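# Stack loose wooden strips onto matching colour rows

## Task

Each loose wooden strip lying between the two rows must end up resting on the row that has the same colour as it, lying flat and lined up with the strips beneath it; all grippers must have released the strips at the end.

## Robot and tools

Robot: two arms, left_arm and right_arm, each with a two-finger gripper and a wrist camera (cam_left_wrist, cam_right_wrist, both 616x616 fisheye). The names are labels only; they are not image sides.

Frame: one shared scene frame. Origin on the table surface midway between the arms, +z up, +x out over the table, left_arm on the +y side. Positions are metres; orientations are quaternions written w first (qw, qx, qy, qz). A gripper's fingers point along its own +z and close along its own y. The reported end_effector_position is the point between the finger pads, roughly 1 cm short of the tips. Reported hand positions can be off, more so at long reach, and motions tend to finish a centimetre or so low.

Row format (used by execute_actions and move): 16 numbers in one flat list covering both arms, always all 16 even if one arm is idle: left x, y, z, qw, qx, qy, qz, opening, then right x, y, z, qw, qx, qy, qz, opening. x, y, z and the quaternion are an absolute target pose in the scene frame, not an offset. Opening runs from -1 (closed) to +1 (fully open, 0.094 m). To keep an arm still, resend exactly the pose from the last result before it was meant to stay, plus its desired opening; to keep an orientation, repeat the same quaternion in every row rather than copying a drifted reading.

execute_actions(actions): a list of actions; each action is a list of up to 15 rows, one per 1/30 s control step; if fewer rows are given the last row is held to fill 15 steps. An empty list just returns state and images. Each step, the target is clipped to within 70 mm and 16 degrees of the measured pose, so far targets need several actions. A target more than 0.6 m from the gripper's current position along any of its axes gets the action refused for both arms; if the first action is malformed or fails that test, nothing runs. Results list step readings; HELD with an arm label means that arm's row was partly held back.

move(target, speed, blocking): target is one 16-number row as above (absolute poses). Both grippers travel straight paths that finish together, lasting 0.5 to 10 s; beyond 10 s they stop short. speed is m/s, 0.002 to 0.5, default 0.25 (turning up to twice that in rad/s). Opening is applied at the start. Paths ignore obstacles and the other arm, and grippers may lag, stray or overshoot speed, especially near full arm extension. Faster contact hits harder; aiming further past a contact presses harder. The result adds a move: line with the ending (done, off_target, moving, held, fault), any limits (paced = target clipped; held = steps blocked, after which the arm may jump fast), and each gripper's distance from its target. blocking=false returns after 0.5 s while motion continues; then use wait or stop before sending rows or another move.

wait(seconds): 0 to 10 s, arms hold last command; returns early if a running move ends. stop(): brakes a running move (needs room; fingers keep moving). zoom_image(camera, region): region [x0, y0, x1, y1] in image pixels, origin top-left, at most 504x504. finished_scene(scene): scene number 1 or 2; ends the scene irreversibly and reports success; the next scene's task appears in its result.

Result lines: state line left_arm … | right_arm … gives pose per gripper; Hand target lines show where the controller now drives each gripper; grip_measured is finger opening on the command scale (last Joint positions value is opening in metres, each gripper off by up to ~1 mm). pose unreachable means the clearance check altered or blocked that arm's command. Joint torques include an offset and noise and are nonzero in free air. Camera calibration gives K, distortion and T_world_to_cam; images may note changed camera numbers.

Gripping: to hold a strip, command an opening below grip_measured; about 0.03 below holds firmly, less holds lightly. Pads exert roughly 50-62 N, less on very thin parts. Expect occasional tugs on held parts or pushes on loose ones; grip firmly enough.

Motor heat: holding loads heats motors. MOTOR HOT warns at 75 °C; at 90 °C that arm halts 10 s; at 100 °C it goes limp and drops. Keep holds short.

Joint ranges (rad), base to gripper: waist -2.618 to 3.054, shoulder 0 to 3.142, elbow 0 to 3.142, wrist pitch -1.571 to 1.571, wrist yaw -1.571 to 1.571, wrist roll -2.094 to 2.094. Elbows stop just short of straight.

Avoid: knocking or placing anything off the table (fails the task), dropping or slamming strips, hard pushes, and arms colliding or pressing on each other (can end the scene).

Each tool is called after ">>>" as a command line: name --argument value for each argument, lists and objects as JSON in quotes; but a table of rows of numbers goes row by row, as --pt "numbers of a row", without its own name.

## Session

>>> execute_actions --actions '[]'

Scene clock: 0.00 s.
left_arm: end_effector_position=(+0.3321, +0.0470, +0.1988) grip_measured=+1.000 end_effector_quat_wxyz=(+0.022, -0.523, +0.733, -0.435) | right_arm: end_effector_position=(+0.2139, -0.2184, +0.2161) grip_measured=+1.000 end_effector_quat_wxyz=(+0.348, +0.057, +0.924, +0.146)
Joint positions: left_arm=[-0.65   1.471  1.128 -0.367  0.312 -1.882  0.094] | right_arm=[-0.236  0.57   0.911 -1.263 -0.456 -0.066  0.094]
Joint velocities: left_arm=[0.002 0.002 0.002 0.081 0.007 0.022 0.   ] | right_arm=[-0.002  0.007 -0.002 -0.081  0.051 -0.037  0.   ]
Joint torques (N m, as the arm reports them, + toward a larger angle): no reading
Hand target (left_arm): +0.330, +0.048, +0.199; +0.022, -0.523, +0.735, -0.431
Hand target (right_arm): +0.214, -0.217, +0.220; +0.354, +0.053, +0.922, +0.147

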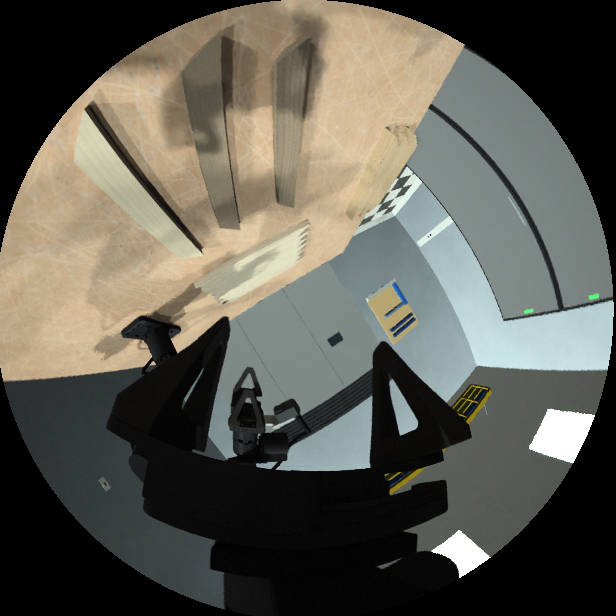

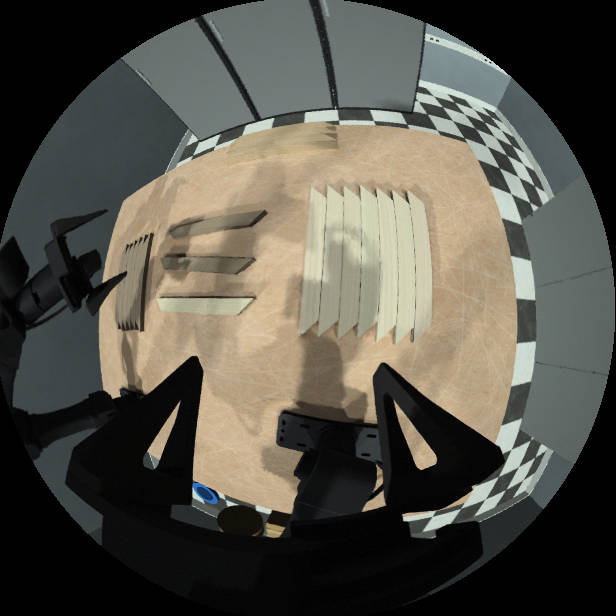

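>>> move --target '[0.28,0.14,0.24,0.317,0,0.948,0,1,0.28,-0.22,0.24,0.317,0,0.948,0,1]' --speed 0.4

>>> zoom_image --camera "cam_left_wrist" --region '[150,130,470,400]'

>>> zoom_image --camera "cam_right_wrist" --region '[130,130,450,400]'

Scene clock: 18.43 s.
left_arm: end_effector_position=(+0.2867, +0.1353, +0.2372) grip_measured=+1.000 end_effector_quat_wxyz=(+0.312, -0.007, +0.950, -0.006) | right_arm: end_effector_position=(+0.2726, -0.2205, +0.2277) grip_measured=+1.000 end_effector_quat_wxyz=(+0.299, -0.002, +0.954, +0.001)
Joint positions: left_arm=[-0.84   1.404  1.415 -1.06  -0.379 -0.599  0.094] | right_arm=[ 0.279  0.902  1.097 -1.165  0.094  0.138  0.094]
Joint velocities: left_arm=[-0.017 -0.012 -0.002  0.037  0.037 -0.066  0.   ] | right_arm=[-0.012  0.002 -0.037 -0.007  0.022 -0.125  0.   ]
Joint torques (N m, as the arm reports them, + toward a larger angle): left_arm=[-0.88 -8.32  7.8   1.14 -0.4   0.07] | right_arm=[0.54 0.3  9.16 1.5  0.14 0.09]
Hand target (left_arm): +0.280, +0.140, +0.240; +0.314, +0.001, +0.949, +0.001
Hand target (right_arm): +0.280, -0.219, +0.239; +0.316, +0.001, +0.949, +0.002
Off the commanded pose (left_arm): 0.009 m, 1 deg.
Off the commanded pose (right_arm): 0.014 m, 2 deg.
move: off_target (right_arm)
camera_calibration (this result's frames):
cam_left_wrist: T_world_to_cam=[[0.186554, -0.978591, 0.0869281, 0.0660536], [-0.974513, -0.173101, 0.142689, 0.293927], [-0.124587, -0.111332, -0.985943, 0.393968], [0, 0, 0, 1]] pos_world=[0.323196, 0.15938, 0.340748]
cam_right_wrist: T_world_to_cam=[[0.05921, -0.993444, 0.0977957, -0.264634], [-0.997531, -0.0551777, 0.0434365, 0.283899], [-0.0377556, -0.100126, -0.994258, 0.307157], [0, 0, 0, 1]] pos_world=[0.310464, -0.21648, 0.318942]

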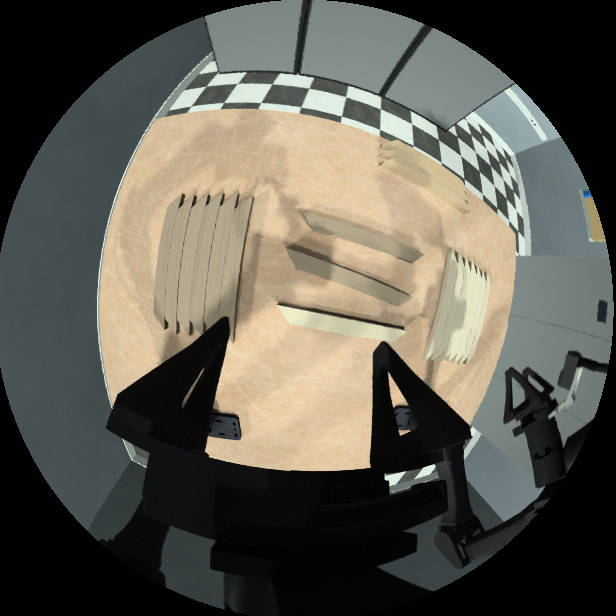

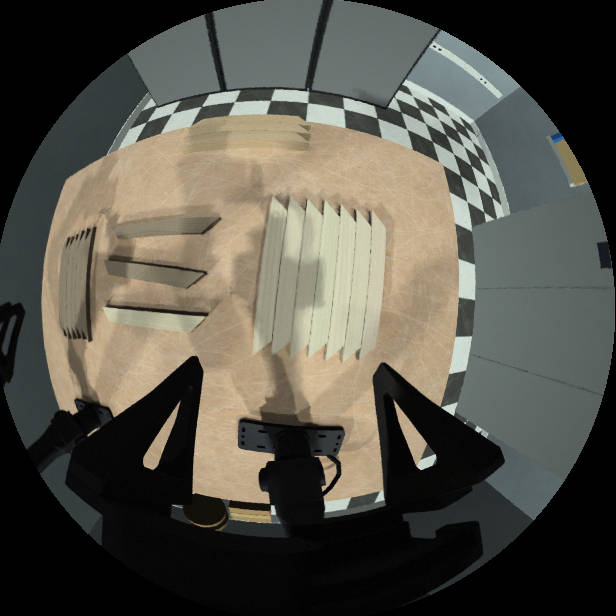

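Region (150, 130, 470, 400) of cam_left_wrist's 616x616 image, scaled by 1.575, with more detail than that image has; it fills the top 425 rows of this view, and the rest is white.

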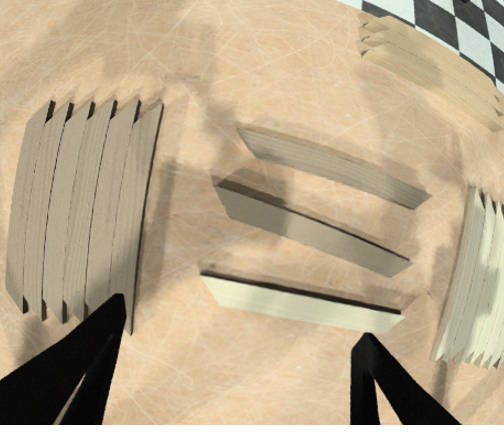

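Region (130, 130, 450, 400) of cam_right_wrist's 616x616 image, scaled by 1.575, with more detail than that image has; it fills the top 425 rows of this view, and the rest is white.

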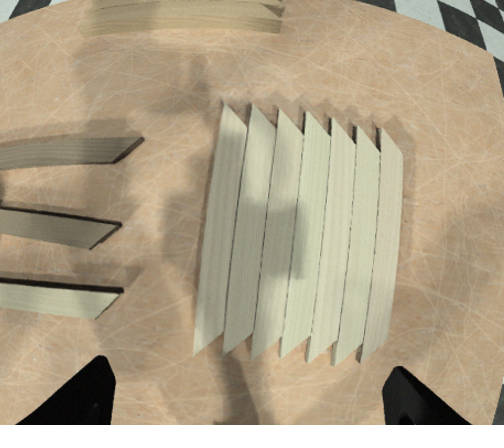

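>>> move --target '[0.351,0.085,0.07,0,-0.656,0.755,0,0.3,0.24,-0.27,0.16,0,0,1,0,0.3]' --speed 0.35

Scene clock: 68.30 s.
left_arm: end_effector_position=(+0.3507, +0.0817, +0.0718) grip_measured=+0.302 end_effector_quat_wxyz=(+0.002, -0.650, +0.759, -0.015) | right_arm: end_effector_position=(+0.2374, -0.2675, +0.1526) grip_measured=+0.302 end_effector_quat_wxyz=(-0.002, +0.003, +1.000, +0.002)
Joint positions: left_arm=[-0.684  2.166  1.858 -1.234  0.006 -1.948  0.061] | right_arm=[-0.028  1.27   1.15  -1.456 -0.003 -0.128  0.061]
Joint velocities: left_arm=[-0.012 -0.017 -0.007 -0.022 -0.11  -0.007 -0.001] | right_arm=[ 0.002  0.007 -0.007 -0.051 -0.051 -0.037  0.   ]
Joint torques (N m, as the arm reports them, + toward a larger angle): left_arm=[  0.74 -12.37   9.89   0.18  -0.07  -0.05] | right_arm=[-0.64 -2.19  8.74  0.15  0.06 -0.12]
Hand target (left_arm): +0.350, +0.085, +0.070; -0.003, -0.656, +0.754, -0.003
Hand target (right_arm): +0.241, -0.271, +0.159; +0.001, +0.003, +1.000, -0.001
Off the commanded pose (left_arm): 0.004 m, 2 deg.
Off the commanded pose (right_arm): 0.008 m, 1 deg.
move: done
camera_calibration (this result's frames):
cam_left_wrist: T_world_to_cam=[[0.999135, 0.0315218, -0.0271343, -0.343308], [0.0414768, -0.706588, 0.706408, 0.0173466], [0.00309449, -0.706923, -0.707284, 0.21681], [0, 0, 0, 1]] pos_world=[0.341621, 0.176347, 0.131777]
cam_right_wrist: T_world_to_cam=[[0.0944854, -0.994478, 0.0456719, -0.302621], [-0.792238, -0.0473308, 0.608373, 0.116603], [-0.602852, -0.0936655, -0.792336, 0.331504], [0, 0, 0, 1]] pos_world=[0.320819, -0.26438, 0.205546]

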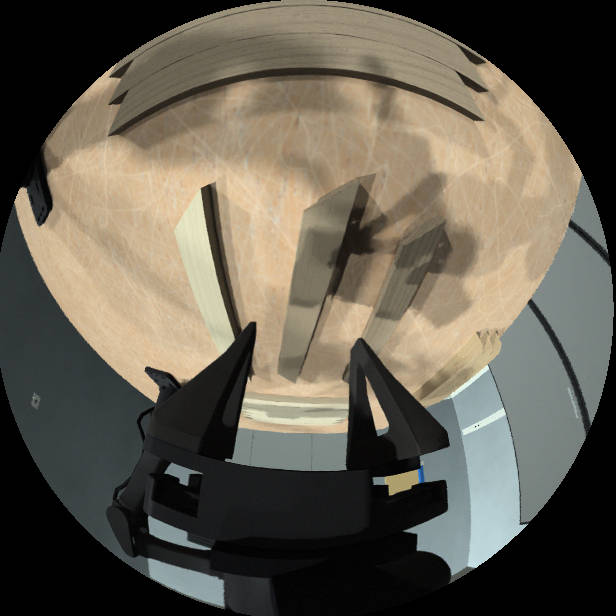

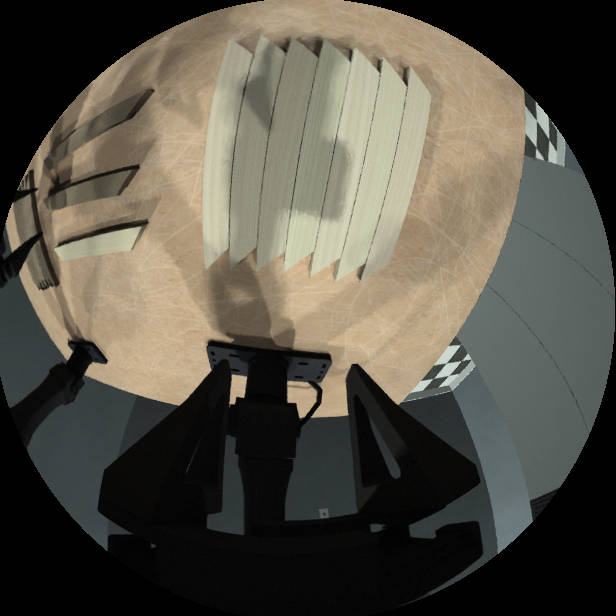

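>>> move --target '[0.35,0.085,0.02,0,-0.656,0.755,0,0.3,0.24,-0.27,0.16,0,0,1,0,0.3]' --speed 0.1

Scene clock: 77.50 s.
left_arm: end_effector_position=(+0.3520, +0.0806, +0.0283) grip_measured=+0.302 end_effector_quat_wxyz=(-0.000, -0.653, +0.758, -0.012) | right_arm: end_effector_position=(+0.2358, -0.2673, +0.1526) grip_measured=+0.302 end_effector_quat_wxyz=(-0.005, +0.001, +1.000, +0.002)
Joint positions: left_arm=[-0.684  2.205  1.747 -1.09   0.008 -1.953  0.061] | right_arm=[-0.028  1.27   1.15  -1.463 -0.003 -0.133  0.061]
Joint velocities: left_arm=[-0.012 -0.007  0.002 -0.022  0.051 -0.007  0.001] | right_arm=[ 0.032  0.002  0.007 -0.037  0.066 -0.007 -0.001]
Joint torques (N m, as the arm reports them, + toward a larger angle): left_arm=[  0.31 -12.86   7.     0.42  -0.1   -0.04] | right_arm=[-0.61 -2.18  8.99  0.16  0.05 -0.08]
Hand target (left_arm): +0.350, +0.085, +0.020; -0.000, -0.656, +0.755, -0.000
Hand target (right_arm): +0.240, -0.270, +0.160; +0.000, +0.000, +1.000, -0.000
Off the commanded pose (left_arm): 0.010 m, 1 deg.
Off the commanded pose (right_arm): 0.009 m, 1 deg.
move: done
camera_calibration (this result's frames):
cam_left_wrist: T_world_to_cam=[[0.998765, 0.0372412, -0.0328935, -0.345916], [0.0495979, -0.707373, 0.705098, 0.0445078], [0.0029907, -0.705859, -0.708346, 0.185255], [0, 0, 0, 1]] pos_world=[0.342727, 0.17513, 0.0884638]
cam_right_wrist: T_world_to_cam=[[0.0993244, -0.994075, 0.0441461, -0.303054], [-0.788099, -0.0515039, 0.61339, 0.112482], [-0.607482, -0.0957161, -0.788546, 0.330538], [0, 0, 0, 1]] pos_world=[0.319543, -0.263828, 0.205028]

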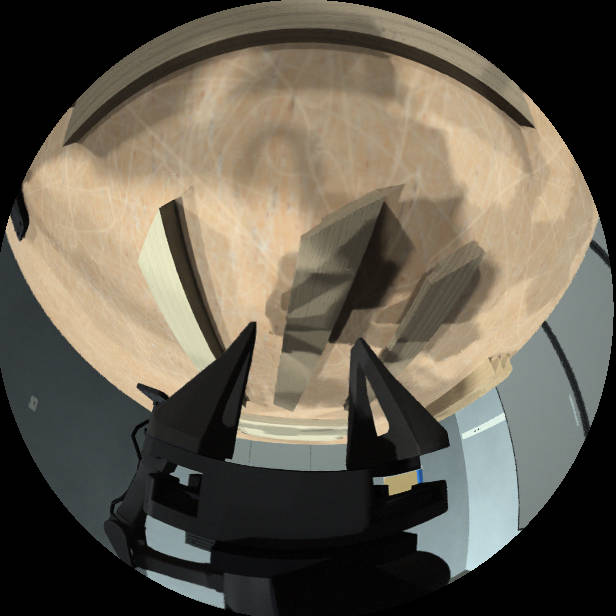

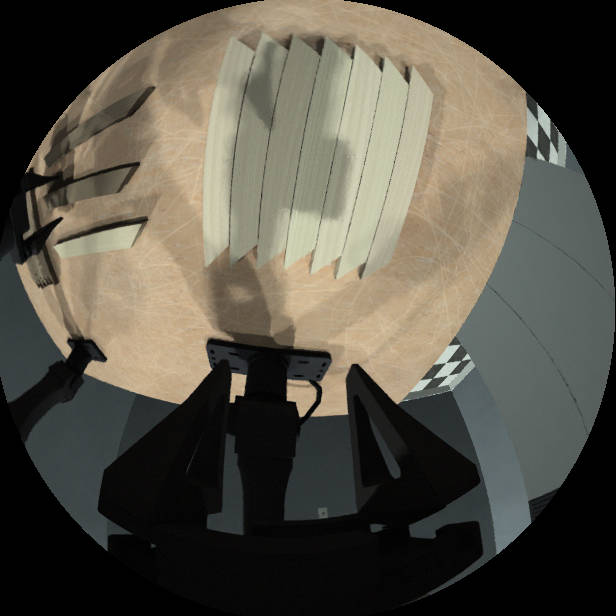

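>>> move --target '[0.35,0.085,0.007,0,-0.656,0.755,0,0.3,0.24,-0.27,0.16,0,0,1,0,0.3]' --speed 0.05

>>> move --target '[0.35,0.085,0.007,0,-0.656,0.755,0,-0.42,0.24,-0.27,0.16,0,0,1,0,0.3]'

Scene clock: 85.10 s.
left_arm: end_effector_position=(+0.3536, +0.0796, +0.0217) grip_measured=+0.302 end_effector_quat_wxyz=(+0.002, -0.652, +0.758, -0.019) | right_arm: end_effector_position=(+0.2357, -0.2673, +0.1526) grip_measured=+0.302 end_effector_quat_wxyz=(-0.006, +0.001, +1.000, +0.003)
Joint positions: left_arm=[-0.684  2.205  1.72  -1.049  0.008 -1.953  0.061] | right_arm=[-0.028  1.27   1.15  -1.463 -0.003 -0.133  0.061]
Joint velocities: left_arm=[ 0.007  0.012  0.002  0.051 -0.051 -0.081 -0.001] | right_arm=[-0.017 -0.007  0.007 -0.037 -0.051  0.037  0.   ]
Joint torques (N m, as the arm reports them, + toward a larger angle): left_arm=[  0.31 -11.61   6.68   0.41  -0.1   -0.04] | right_arm=[-0.57 -2.22  9.03  0.16  0.04 -0.08]
Hand target (left_arm): +0.350, +0.085, +0.007; -0.000, -0.656, +0.755, -0.000
Hand target (right_arm): +0.240, -0.270, +0.160; +0.000, -0.000, +1.000, -0.000
Off the commanded pose (left_arm): 0.016 m, 2 deg.
Off the commanded pose (right_arm): 0.009 m, 1 deg.
move: off_target (left_arm)
camera_calibration (this result's frames):
cam_left_wrist: T_world_to_cam=[[0.999082, 0.0370316, -0.0215299, -0.347974], [0.0413448, -0.702215, 0.710764, 0.050806], [0.0112021, -0.711002, -0.703101, 0.177244], [0, 0, 0, 1]] pos_world=[0.343569, 0.174583, 0.0810172]
cam_right_wrist: T_world_to_cam=[[0.0997202, -0.99404, 0.0440533, -0.303102], [-0.787849, -0.0518387, 0.613683, 0.112214], [-0.607742, -0.0959039, -0.788323, 0.33046], [0, 0, 0, 1]] pos_world=[0.319468, -0.263786, 0.204998]

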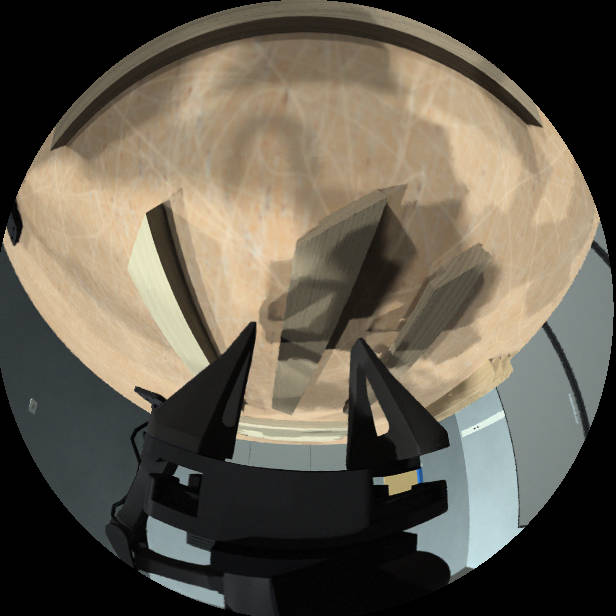

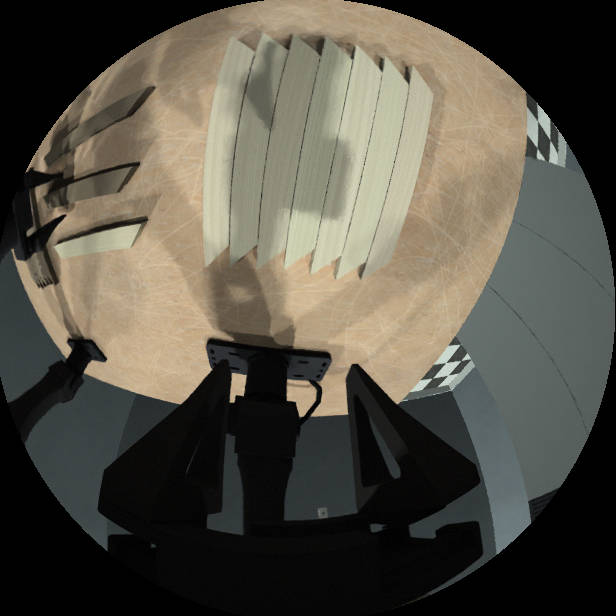

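Scene clock: 85.80 s.
left_arm: end_effector_position=(+0.3538, +0.0794, +0.0217) grip_measured=-0.415 end_effector_quat_wxyz=(+0.002, -0.652, +0.758, -0.019) | right_arm: end_effector_position=(+0.2357, -0.2673, +0.1526) grip_measured=+0.302 end_effector_quat_wxyz=(-0.006, +0.001, +1.000, +0.003)
Joint positions: left_arm=[-0.684  2.205  1.72  -1.048  0.009 -1.953  0.028] | right_arm=[-0.028  1.27   1.15  -1.463 -0.003 -0.133  0.061]
Joint velocities: left_arm=[-0.022  0.007 -0.007 -0.037 -0.007  0.022  0.001] | right_arm=[-0.022 -0.007 -0.017 -0.007 -0.051  0.066  0.001]
Joint torques (N m, as the arm reports them, + toward a larger angle): left_arm=[  0.3  -11.73   6.66   0.47  -0.11  -0.04] | right_arm=[-0.55 -2.21  8.99  0.15  0.05 -0.06]
Hand target (left_arm): +0.350, +0.085, +0.007; -0.000, -0.656, +0.755, -0.000
Hand target (right_arm): +0.240, -0.270, +0.160; +0.000, +0.000, +1.000, -0.000
Off the commanded pose (left_arm): 0.016 m, 2 deg.
Off the commanded pose (right_arm): 0.009 m, 1 deg.
move: off_target (left_arm)
camera_calibration (this result's frames):
cam_left_wrist: T_world_to_cam=[[0.999099, 0.0369982, -0.0207708, -0.348197], [0.0407706, -0.701569, 0.711434, 0.0507846], [0.0117497, -0.71164, -0.702446, 0.176948], [0, 0, 0, 1]] pos_world=[0.343734, 0.174435, 0.0809339]
cam_right_wrist: T_world_to_cam=[[0.0997202, -0.99404, 0.0440533, -0.303102], [-0.787849, -0.0518387, 0.613683, 0.112214], [-0.607742, -0.0959039, -0.788323, 0.33046], [0, 0, 0, 1]] pos_world=[0.319468, -0.263786, 0.204998]

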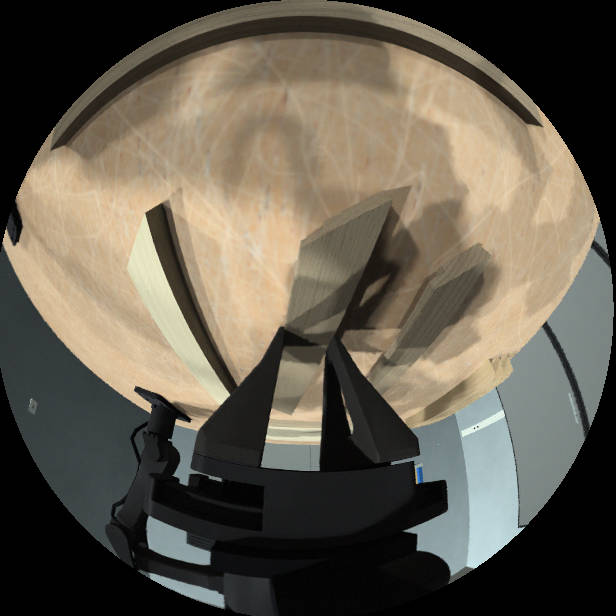

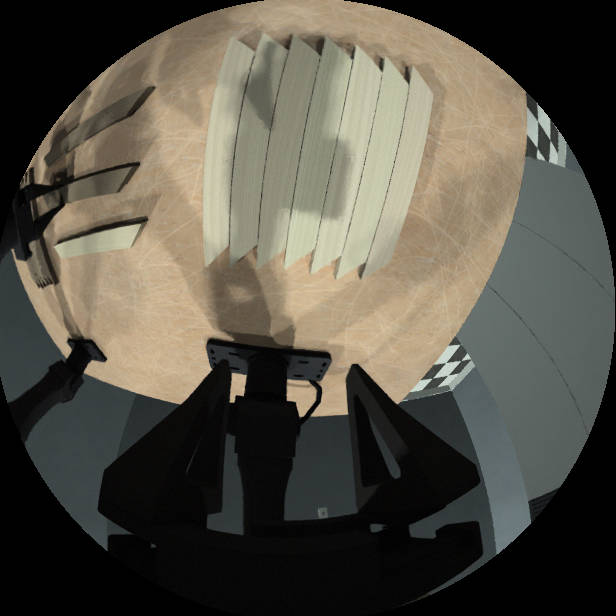

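Shallow; shoulder friction. Go deeper.

>>> execute_actions --actions '[[[0.35,0.085,0.007,0,-0.656,0.755,0,-0.2,0.24,-0.27,0.16,0,0,1,0,0.3],[0.35,0.085,0.007,0,-0.656,0.755,0,-0.2,0.24,-0.27,0.16,0,0,1,0,0.3],[0.35,0.085,0.005,0,-0.656,0.755,0,-0.2,0.24,-0.27,0.16,0,0,1,0,0.3],[0.35,0.085,0.003,0,-0.656,0.755,0,-0.2,0.24,-0.27,0.16,0,0,1,0,0.3]],[[0.35,0.085,-0.003,0,-0.656,0.755,0,-0.2,0.24,-0.27,0.16,0,0,1,0,0.3]],[[0.35,0.085,-0.003,0,-0.656,0.755,0,-0.46,0.24,-0.27,0.16,0,0,1,0,0.3]]]'

Scene clock: 107.27 s.
left_arm: end_effector_position=(+0.3541, +0.0792, +0.0124) grip_measured=-0.436 end_effector_quat_wxyz=(+0.002, -0.653, +0.757, -0.019) | right_arm: end_effector_position=(+0.2357, -0.2673, +0.1526) grip_measured=+0.302 end_effector_quat_wxyz=(-0.006, +0.001, +1.000, +0.003)
Joint positions: left_arm=[-0.684  2.217  1.7   -1.017  0.009 -1.954  0.027] | right_arm=[-0.028  1.27   1.15  -1.463 -0.003 -0.133  0.061]
Joint velocities: left_arm=[-0.027  0.002  0.007  0.007 -0.007 -0.007  0.   ] | right_arm=[-0.002 -0.012  0.027 -0.051 -0.037  0.007 -0.   ]
Joint torques (N m, as the arm reports them, + toward a larger angle): left_arm=[  0.28 -11.75   6.43   0.49  -0.12  -0.03] | right_arm=[-0.59 -2.23  9.01  0.15  0.06 -0.08]
Hand target (left_arm): +0.350, +0.085, -0.003; -0.000, -0.656, +0.755, -0.000
Hand target (right_arm): +0.240, -0.270, +0.160; +0.000, +0.000, +1.000, -0.000
Off the commanded pose (left_arm): 0.017 m, 2 deg.
Off the commanded pose (right_arm): 0.009 m, 1 deg.
Step readings (end_effector_position; steps 1 to 15: 1st action; 16 to 30: 2nd action; 31 to 45: 3rd action):
0: left_arm (+0.3538, +0.0794, +0.0217) | right_arm (+0.2357, -0.2673, +0.1526)
1: left_arm (+0.3539, +0.0793, +0.0217) | right_arm (+0.2357, -0.2673, +0.1526)
2: left_arm (+0.3539, +0.0793, +0.0217) | right_arm (+0.2357, -0.2673, +0.1526)
4: left_arm (+0.3544, +0.0790, +0.0214) | right_arm (+0.2357, -0.2673, +0.1526)
8: left_arm (+0.3541, +0.0792, +0.0198) | right_arm (+0.2357, -0.2673, +0.1526)
15: left_arm (+0.3547, +0.0788, +0.0197) | right_arm (+0.2357, -0.2673, +0.1526)
16: left_arm (+0.3548, +0.0788, +0.0190) | right_arm (+0.2357, -0.2673, +0.1526)
17: left_arm (+0.3550, +0.0787, +0.0181) | right_arm (+0.2357, -0.2673, +0.1526)
19: left_arm (+0.3545, +0.0790, +0.0150) | right_arm (+0.2357, -0.2673, +0.1526)
23: left_arm (+0.3543, +0.0792, +0.0124) | right_arm (+0.2357, -0.2673, +0.1526)
30: left_arm (+0.3543, +0.0792, +0.0124) | right_arm (+0.2357, -0.2673, +0.1526)
31: left_arm (+0.3543, +0.0792, +0.0124) | right_arm (+0.2357, -0.2673, +0.1526)
32: left_arm (+0.3541, +0.0792, +0.0124) | right_arm (+0.2357, -0.2673, +0.1526)
34: left_arm (+0.3541, +0.0792, +0.0124) | right_arm (+0.2357, -0.2673, +0.1526)
38: left_arm (+0.3541, +0.0792, +0.0124) | right_arm (+0.2357, -0.2673, +0.1526)
45: end_effector_position above
camera_calibration (this result's frames):
cam_left_wrist: T_world_to_cam=[[0.999071, 0.0377595, -0.0207919, -0.348788], [0.0413199, -0.701523, 0.711448, 0.057066], [0.0122779, -0.711646, -0.702431, 0.17005], [0, 0, 0, 1]] pos_world=[0.344018, 0.174219, 0.0715972]
cam_right_wrist: T_world_to_cam=[[0.0997202, -0.99404, 0.0440533, -0.303102], [-0.787849, -0.0518387, 0.613683, 0.112214], [-0.607742, -0.0959039, -0.788323, 0.33046], [0, 0, 0, 1]] pos_world=[0.319468, -0.263786, 0.204998]

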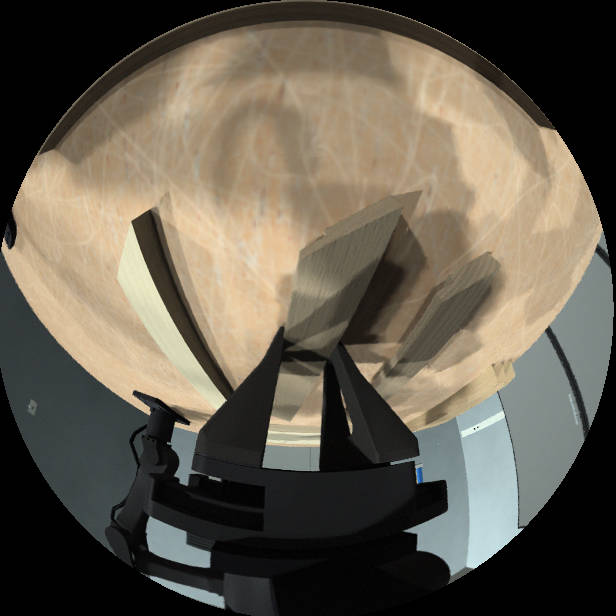

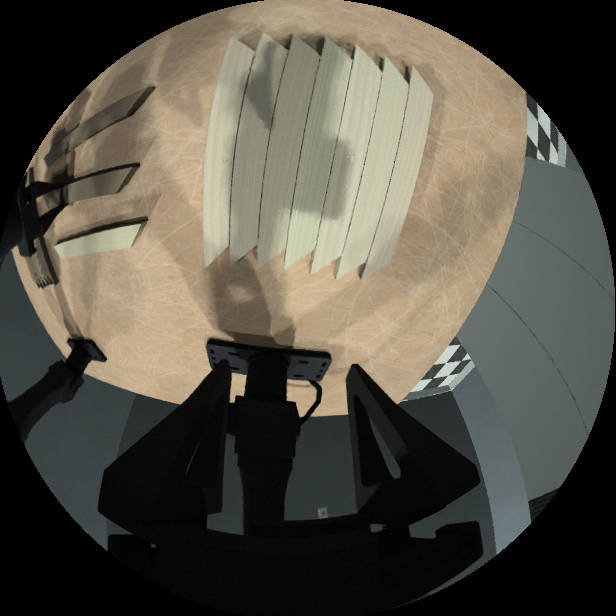

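>>> move --target '[0.35,0.085,0.07,0,-0.656,0.755,0,-0.47,0.24,-0.2,0.14,0,-0.38,0.92,0,0.3]' --speed 0.2

>>> move --target '[0.364,0.34,0.055,0,-0.026,1,0,-0.47,0.267,-0.02,0.12,0,-0.707,0.707,0,0.3]'

>>> move --target '[0.364,0.34,0.04,0,-0.026,1,0,-0.47,0.267,0.03,0.045,0,-0.704,0.71,0,0.3]' --speed 0.12

Scene clock: 119.43 s.
left_arm: end_effector_position=(+0.3474, +0.0831, +0.0524) grip_measured=-0.436 end_effector_quat_wxyz=(-0.008, -0.653, +0.757, +0.011) | right_arm: end_effector_position=(+0.2389, -0.2010, +0.1469) grip_measured=+0.302 end_effector_quat_wxyz=(+0.006, -0.372, +0.928, +0.001)
Joint positions: left_arm=[-0.684  2.217  1.863 -1.242  0.009 -1.954  0.027] | right_arm=[ 0.318  1.27   1.127 -1.417 -0.003 -0.553  0.061]
Joint velocities: left_arm=[ 0.002 -0.002 -0.007  0.022  0.022 -0.037  0.001] | right_arm=[-0.002 -0.012 -0.027  0.037 -0.022 -0.007  0.   ]
Joint torques (N m, as the arm reports them, + toward a larger angle): left_arm=[  0.31 -16.97   9.86   0.08  -0.11  -0.03] | right_arm=[ 0.44 -1.98  4.7   0.5   0.02 -0.09]
Hand target (left_arm): +0.350, +0.085, +0.070; -0.000, -0.656, +0.755, -0.000
Hand target (right_arm): +0.239, -0.199, +0.140; -0.001, -0.382, +0.924, +0.002
Off the commanded pose (left_arm): 0.018 m, 2 deg.
Off the commanded pose (right_arm): 0.007 m, 1 deg.
move: off_target (left_arm)
camera_calibration (this result's frames):
cam_left_wrist: T_world_to_cam=[[0.996466, 0.0392668, -0.0742523, -0.337762], [0.0795989, -0.723711, 0.685497, 0.0214659], [-0.02682, -0.688985, -0.724279, 0.213909], [0, 0, 0, 1]] pos_world=[0.340596, 0.176178, 0.115136]
cam_right_wrist: T_world_to_cam=[[0.759448, -0.648288, 0.0544273, -0.326915], [-0.54545, -0.588907, 0.596382, -0.0416373], [-0.354575, -0.482609, -0.800853, 0.197851], [0, 0, 0, 1]] pos_world=[0.295717, -0.140971, 0.201075]

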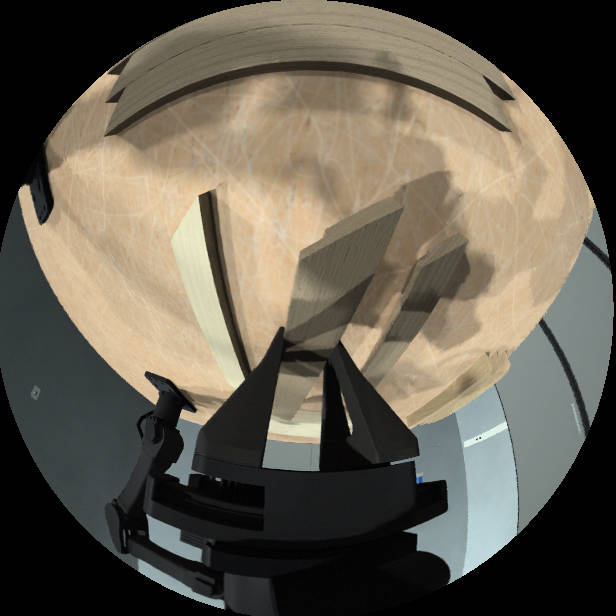

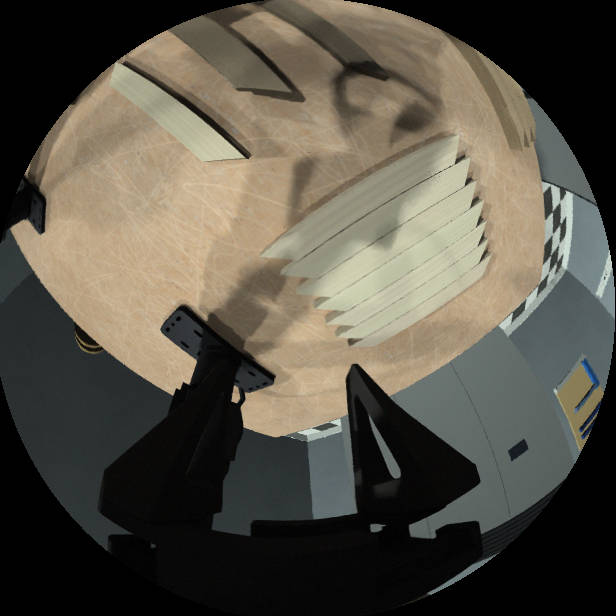

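Scene clock: 122.80 s.
left_arm: end_effector_position=(+0.3592, +0.3380, +0.0478) grip_measured=-0.436 end_effector_quat_wxyz=(-0.015, -0.028, +0.999, -0.003) | right_arm: end_effector_position=(+0.2592, -0.0290, +0.1156) grip_measured=+0.302 end_effector_quat_wxyz=(+0.017, +0.701, -0.713, -0.001)
Joint positions: left_arm=[-0.047  2.045  1.575 -1.132  0.003  0.049  0.027] | right_arm=[ 0.897  1.715  1.411 -1.302 -0.002 -0.766  0.061]
Joint velocities: left_arm=[-0.012 -0.007 -0.002  0.066 -0.007  0.022 -0.   ] | right_arm=[ 0.002 -0.002  0.002  0.007  0.022 -0.037 -0.001]
Joint torques (N m, as the arm reports them, + toward a larger angle): left_arm=[  0.41 -13.62   8.85   0.37   0.03   0.05] | right_arm=[ 0.38 -5.89  8.63  0.35 -0.01 -0.02]
Hand target (left_arm): +0.365, +0.340, +0.055; +0.001, -0.026, +1.000, -0.004
Hand target (right_arm): +0.265, -0.020, +0.120; +0.002, +0.707, -0.707, -0.002
Off the commanded pose (left_arm): 0.009 m, 2 deg.
Off the commanded pose (right_arm): 0.013 m, 2 deg.
move: off_target (right_arm)
camera_calibration (this result's frames):
cam_left_wrist: T_world_to_cam=[[0.238788, -0.969851, -0.0486762, 0.252058], [-0.671491, -0.201123, 0.713196, 0.30002], [-0.701484, -0.137617, -0.699272, 0.441291], [0, 0, 0, 1]] pos_world=[0.450831, 0.365529, 0.106879]
cam_right_wrist: T_world_to_cam=[[0.996026, 0.0861232, 0.0226734, -0.265531], [0.0533506, -0.780868, 0.622413, -0.0743735], [0.0713092, -0.61873, -0.78236, 0.146547], [0, 0, 0, 1]] pos_world=[0.257994, 0.0554657, 0.166964]

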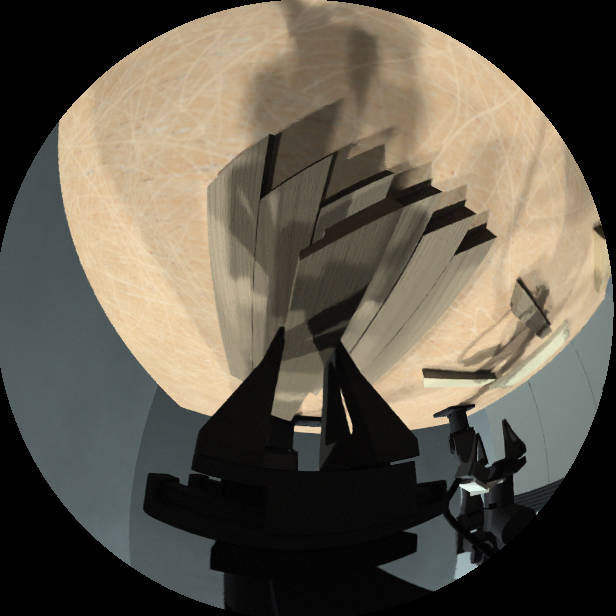

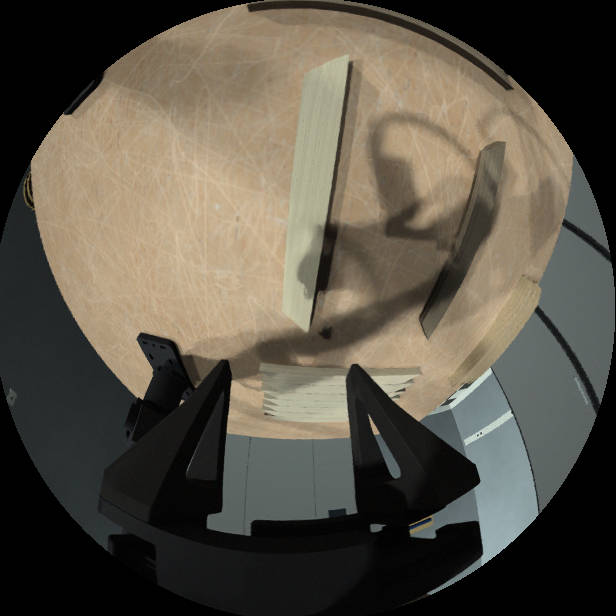

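Scene clock: 124.07 s.
left_arm: end_effector_position=(+0.3651, +0.3386, +0.0420) grip_measured=-0.436 end_effector_quat_wxyz=(-0.001, -0.028, +1.000, -0.002) | right_arm: end_effector_position=(+0.2681, +0.0288, +0.0499) grip_measured=+0.302 end_effector_quat_wxyz=(+0.000, +0.706, -0.708, -0.001)
Joint positions: left_arm=[-0.047  2.045  1.552 -1.08   0.003  0.05   0.027] | right_arm=[ 0.995  1.91   1.391 -1.053 -0.001 -0.68   0.061]
Joint velocities: left_arm=[-0.012  0.002 -0.002  0.081 -0.022 -0.022 -0.001] | right_arm=[-0.012 -0.002 -0.002  0.081  0.007 -0.095  0.   ]
Joint torques (N m, as the arm reports them, + toward a larger angle): left_arm=[  0.22 -12.63   6.68   0.48  -0.06   0.06] | right_arm=[ 0.25 -7.85  4.86  0.44  0.02  0.06]
Hand target (left_arm): +0.364, +0.340, +0.040; -0.000, -0.026, +1.000, +0.000
Hand target (right_arm): +0.267, +0.030, +0.045; +0.001, +0.704, -0.710, -0.000
Off the commanded pose (left_arm): 0.003 m, 0 deg.
Off the commanded pose (right_arm): 0.005 m, 0 deg.
move: done
camera_calibration (this result's frames):
cam_left_wrist: T_world_to_cam=[[0.239412, -0.96989, -0.0446637, 0.25059], [-0.692183, -0.202758, 0.692655, 0.317209], [-0.680856, -0.134914, -0.719885, 0.433839], [0, 0, 0, 1]] pos_world=[0.454954, 0.365892, 0.10379]
cam_right_wrist: T_world_to_cam=[[0.99401, 0.0978051, 0.0487765, -0.27891], [0.0485307, -0.794866, 0.604841, 0.0137332], [0.0979273, -0.598851, -0.794851, 0.123175], [0, 0, 0, 1]] pos_world=[0.264511, 0.111958, 0.103204]

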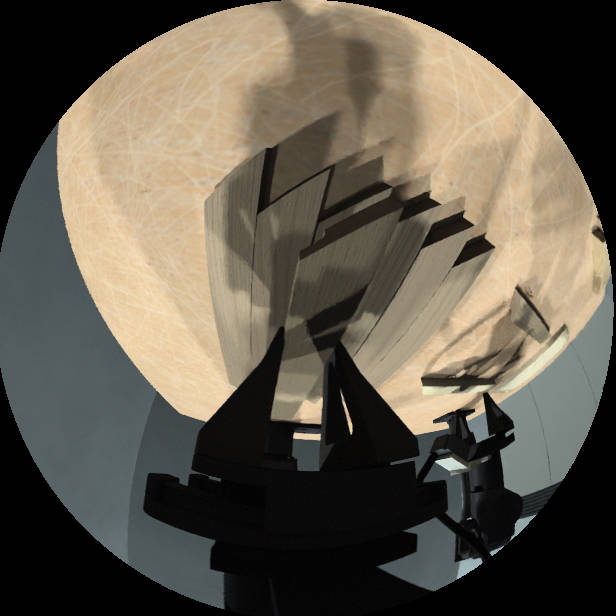

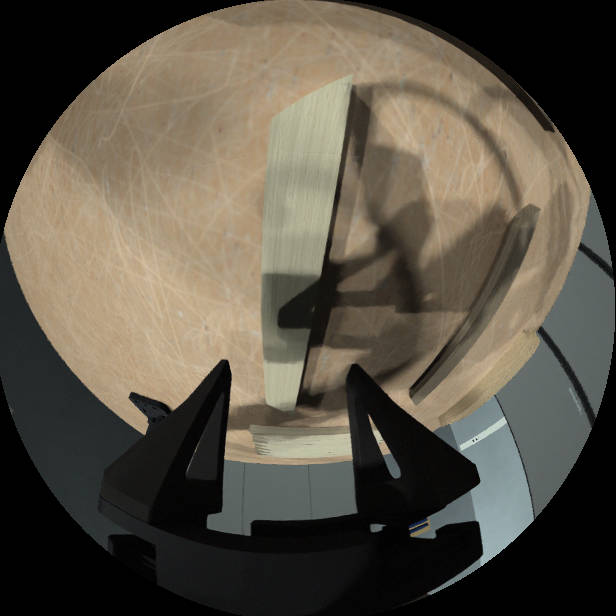

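>>> move --target '[0.366,0.332,0.025,0,-0.026,1,0,-0.47,0.265,0.032,0.008,0,-0.704,0.71,0,0.3]' --speed 0.06

Scene clock: 134.00 s.
left_arm: end_effector_position=(+0.3683, +0.3349, +0.0343) grip_measured=-0.436 end_effector_quat_wxyz=(+0.009, -0.027, +1.000, -0.001) | right_arm: end_effector_position=(+0.2681, +0.0320, +0.0147) grip_measured=+0.302 end_effector_quat_wxyz=(-0.003, +0.705, -0.709, -0.001)
Joint positions: left_arm=[-0.058  2.045  1.521 -1.028  0.003  0.04   0.027] | right_arm=[ 1.001  1.957  1.309 -0.916 -0.001 -0.671  0.061]
Joint velocities: left_arm=[ 0.002 -0.017  0.007 -0.037 -0.081  0.081 -0.   ] | right_arm=[-0.007 -0.017  0.007 -0.022  0.051 -0.022 -0.   ]
Joint torques (N m, as the arm reports them, + toward a larger angle): left_arm=[ -0.67 -10.87   6.72   0.53  -0.05  -0.03] | right_arm=[ 0.56 -7.77  4.32  0.48  0.04  0.11]
Hand target (left_arm): +0.366, +0.332, +0.025; +0.000, -0.026, +1.000, +0.000
Hand target (right_arm): +0.265, +0.032, +0.008; +0.000, +0.704, -0.710, -0.000
Off the commanded pose (left_arm): 0.010 m, 1 deg.
Off the commanded pose (right_arm): 0.007 m, 0 deg.
move: done
camera_calibration (this result's frames):
cam_left_wrist: T_world_to_cam=[[0.239524, -0.969991, -0.0417806, 0.245815], [-0.705854, -0.203524, 0.67849, 0.329764], [-0.666632, -0.133023, -0.733421, 0.424599], [0, 0, 0, 1]] pos_world=[0.456938, 0.362034, 0.0979381]
cam_right_wrist: T_world_to_cam=[[0.994034, 0.0948613, 0.0538268, -0.277486], [0.0436709, -0.79839, 0.600555, 0.0390433], [0.0999442, -0.594622, -0.797769, 0.0964637], [0, 0, 0, 1]] pos_world=[0.264485, 0.114854, 0.0684443]

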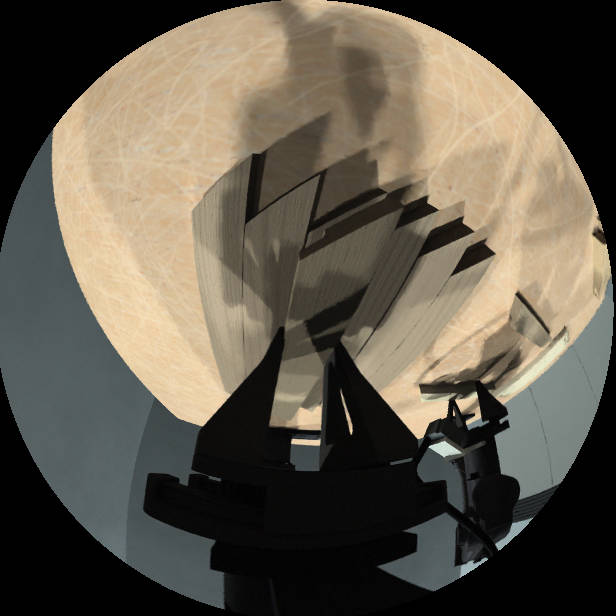

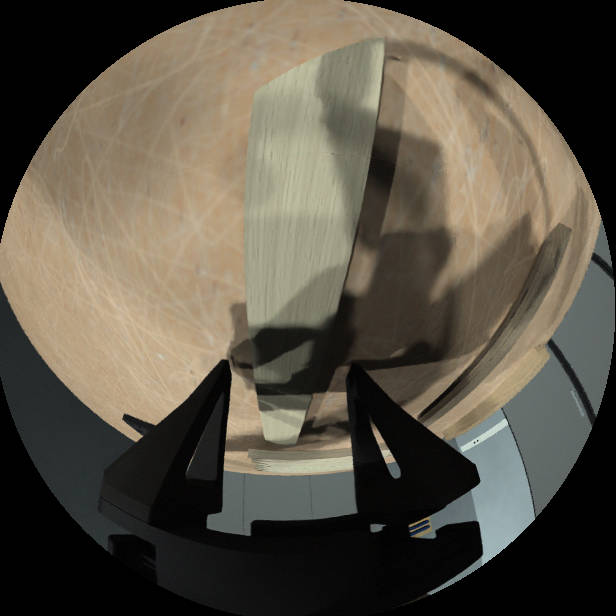

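>>> move --target '[0.367,0.333,0.017,0,-0.026,1,0,-0.47,0.265,0.032,0.008,0,-0.704,0.71,0,-0.45]' --speed 0.04

Scene clock: 139.67 s.
left_arm: end_effector_position=(+0.3690, +0.3350, +0.0312) grip_measured=-0.436 end_effector_quat_wxyz=(+0.012, -0.027, +1.000, -0.001) | right_arm: end_effector_position=(+0.2684, +0.0322, +0.0147) grip_measured=-0.434 end_effector_quat_wxyz=(-0.004, +0.705, -0.709, -0.001)
Joint positions: left_arm=[-0.058  2.045  1.508 -1.009  0.003  0.04   0.027] | right_arm=[ 1.001  1.957  1.309 -0.915 -0.    -0.671  0.027]
Joint velocities: left_arm=[-0.007 -0.017 -0.002 -0.007 -0.081  0.007  0.003] | right_arm=[ 0.002 -0.012  0.007 -0.022 -0.037 -0.051 -0.001]
Joint torques (N m, as the arm reports them, + toward a larger angle): left_arm=[-0.54 -9.74  6.62  0.58 -0.05 -0.02] | right_arm=[ 0.44 -7.7   4.46  0.46  0.03  0.09]
Hand target (left_arm): +0.366, +0.333, +0.017; -0.000, -0.026, +1.000, -0.000
Hand target (right_arm): +0.265, +0.032, +0.008; +0.000, +0.704, -0.710, +0.000
Off the commanded pose (left_arm): 0.014 m, 1 deg.
Off the commanded pose (right_arm): 0.008 m, 0 deg.
move: off_target (left_arm)
camera_calibration (this result's frames):
cam_left_wrist: T_world_to_cam=[[0.23979, -0.969966, -0.040828, 0.24545], [-0.710219, -0.203939, 0.673794, 0.334251], [-0.661883, -0.132572, -0.737791, 0.421013], [0, 0, 0, 1]] pos_world=[0.457196, 0.362059, 0.0954249]
cam_right_wrist: T_world_to_cam=[[0.99395, 0.094817, 0.0554357, -0.277847], [0.0427355, -0.798817, 0.600054, 0.039467], [0.101178, -0.594055, -0.798036, 0.0962108], [0, 0, 0, 1]] pos_world=[0.264745, 0.115026, 0.0684999]

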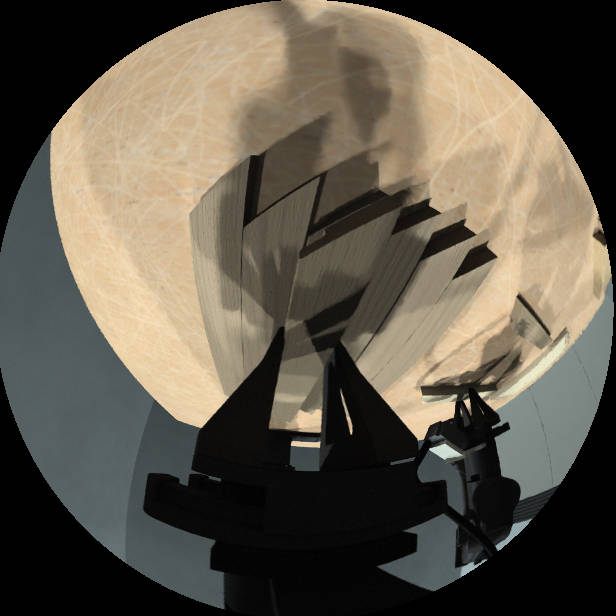

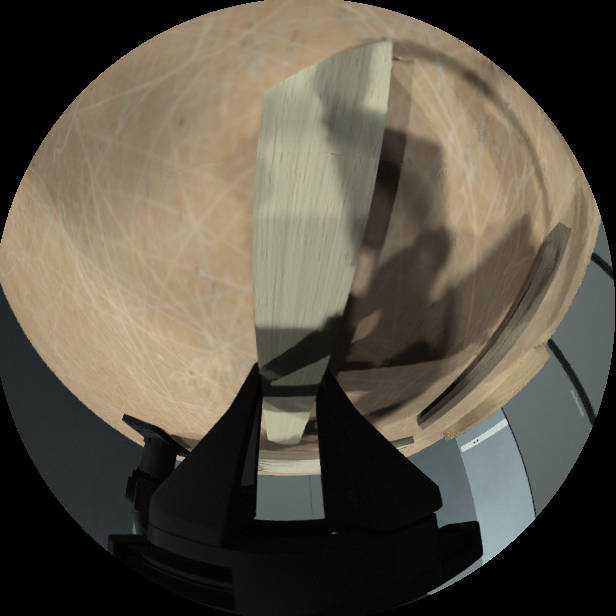

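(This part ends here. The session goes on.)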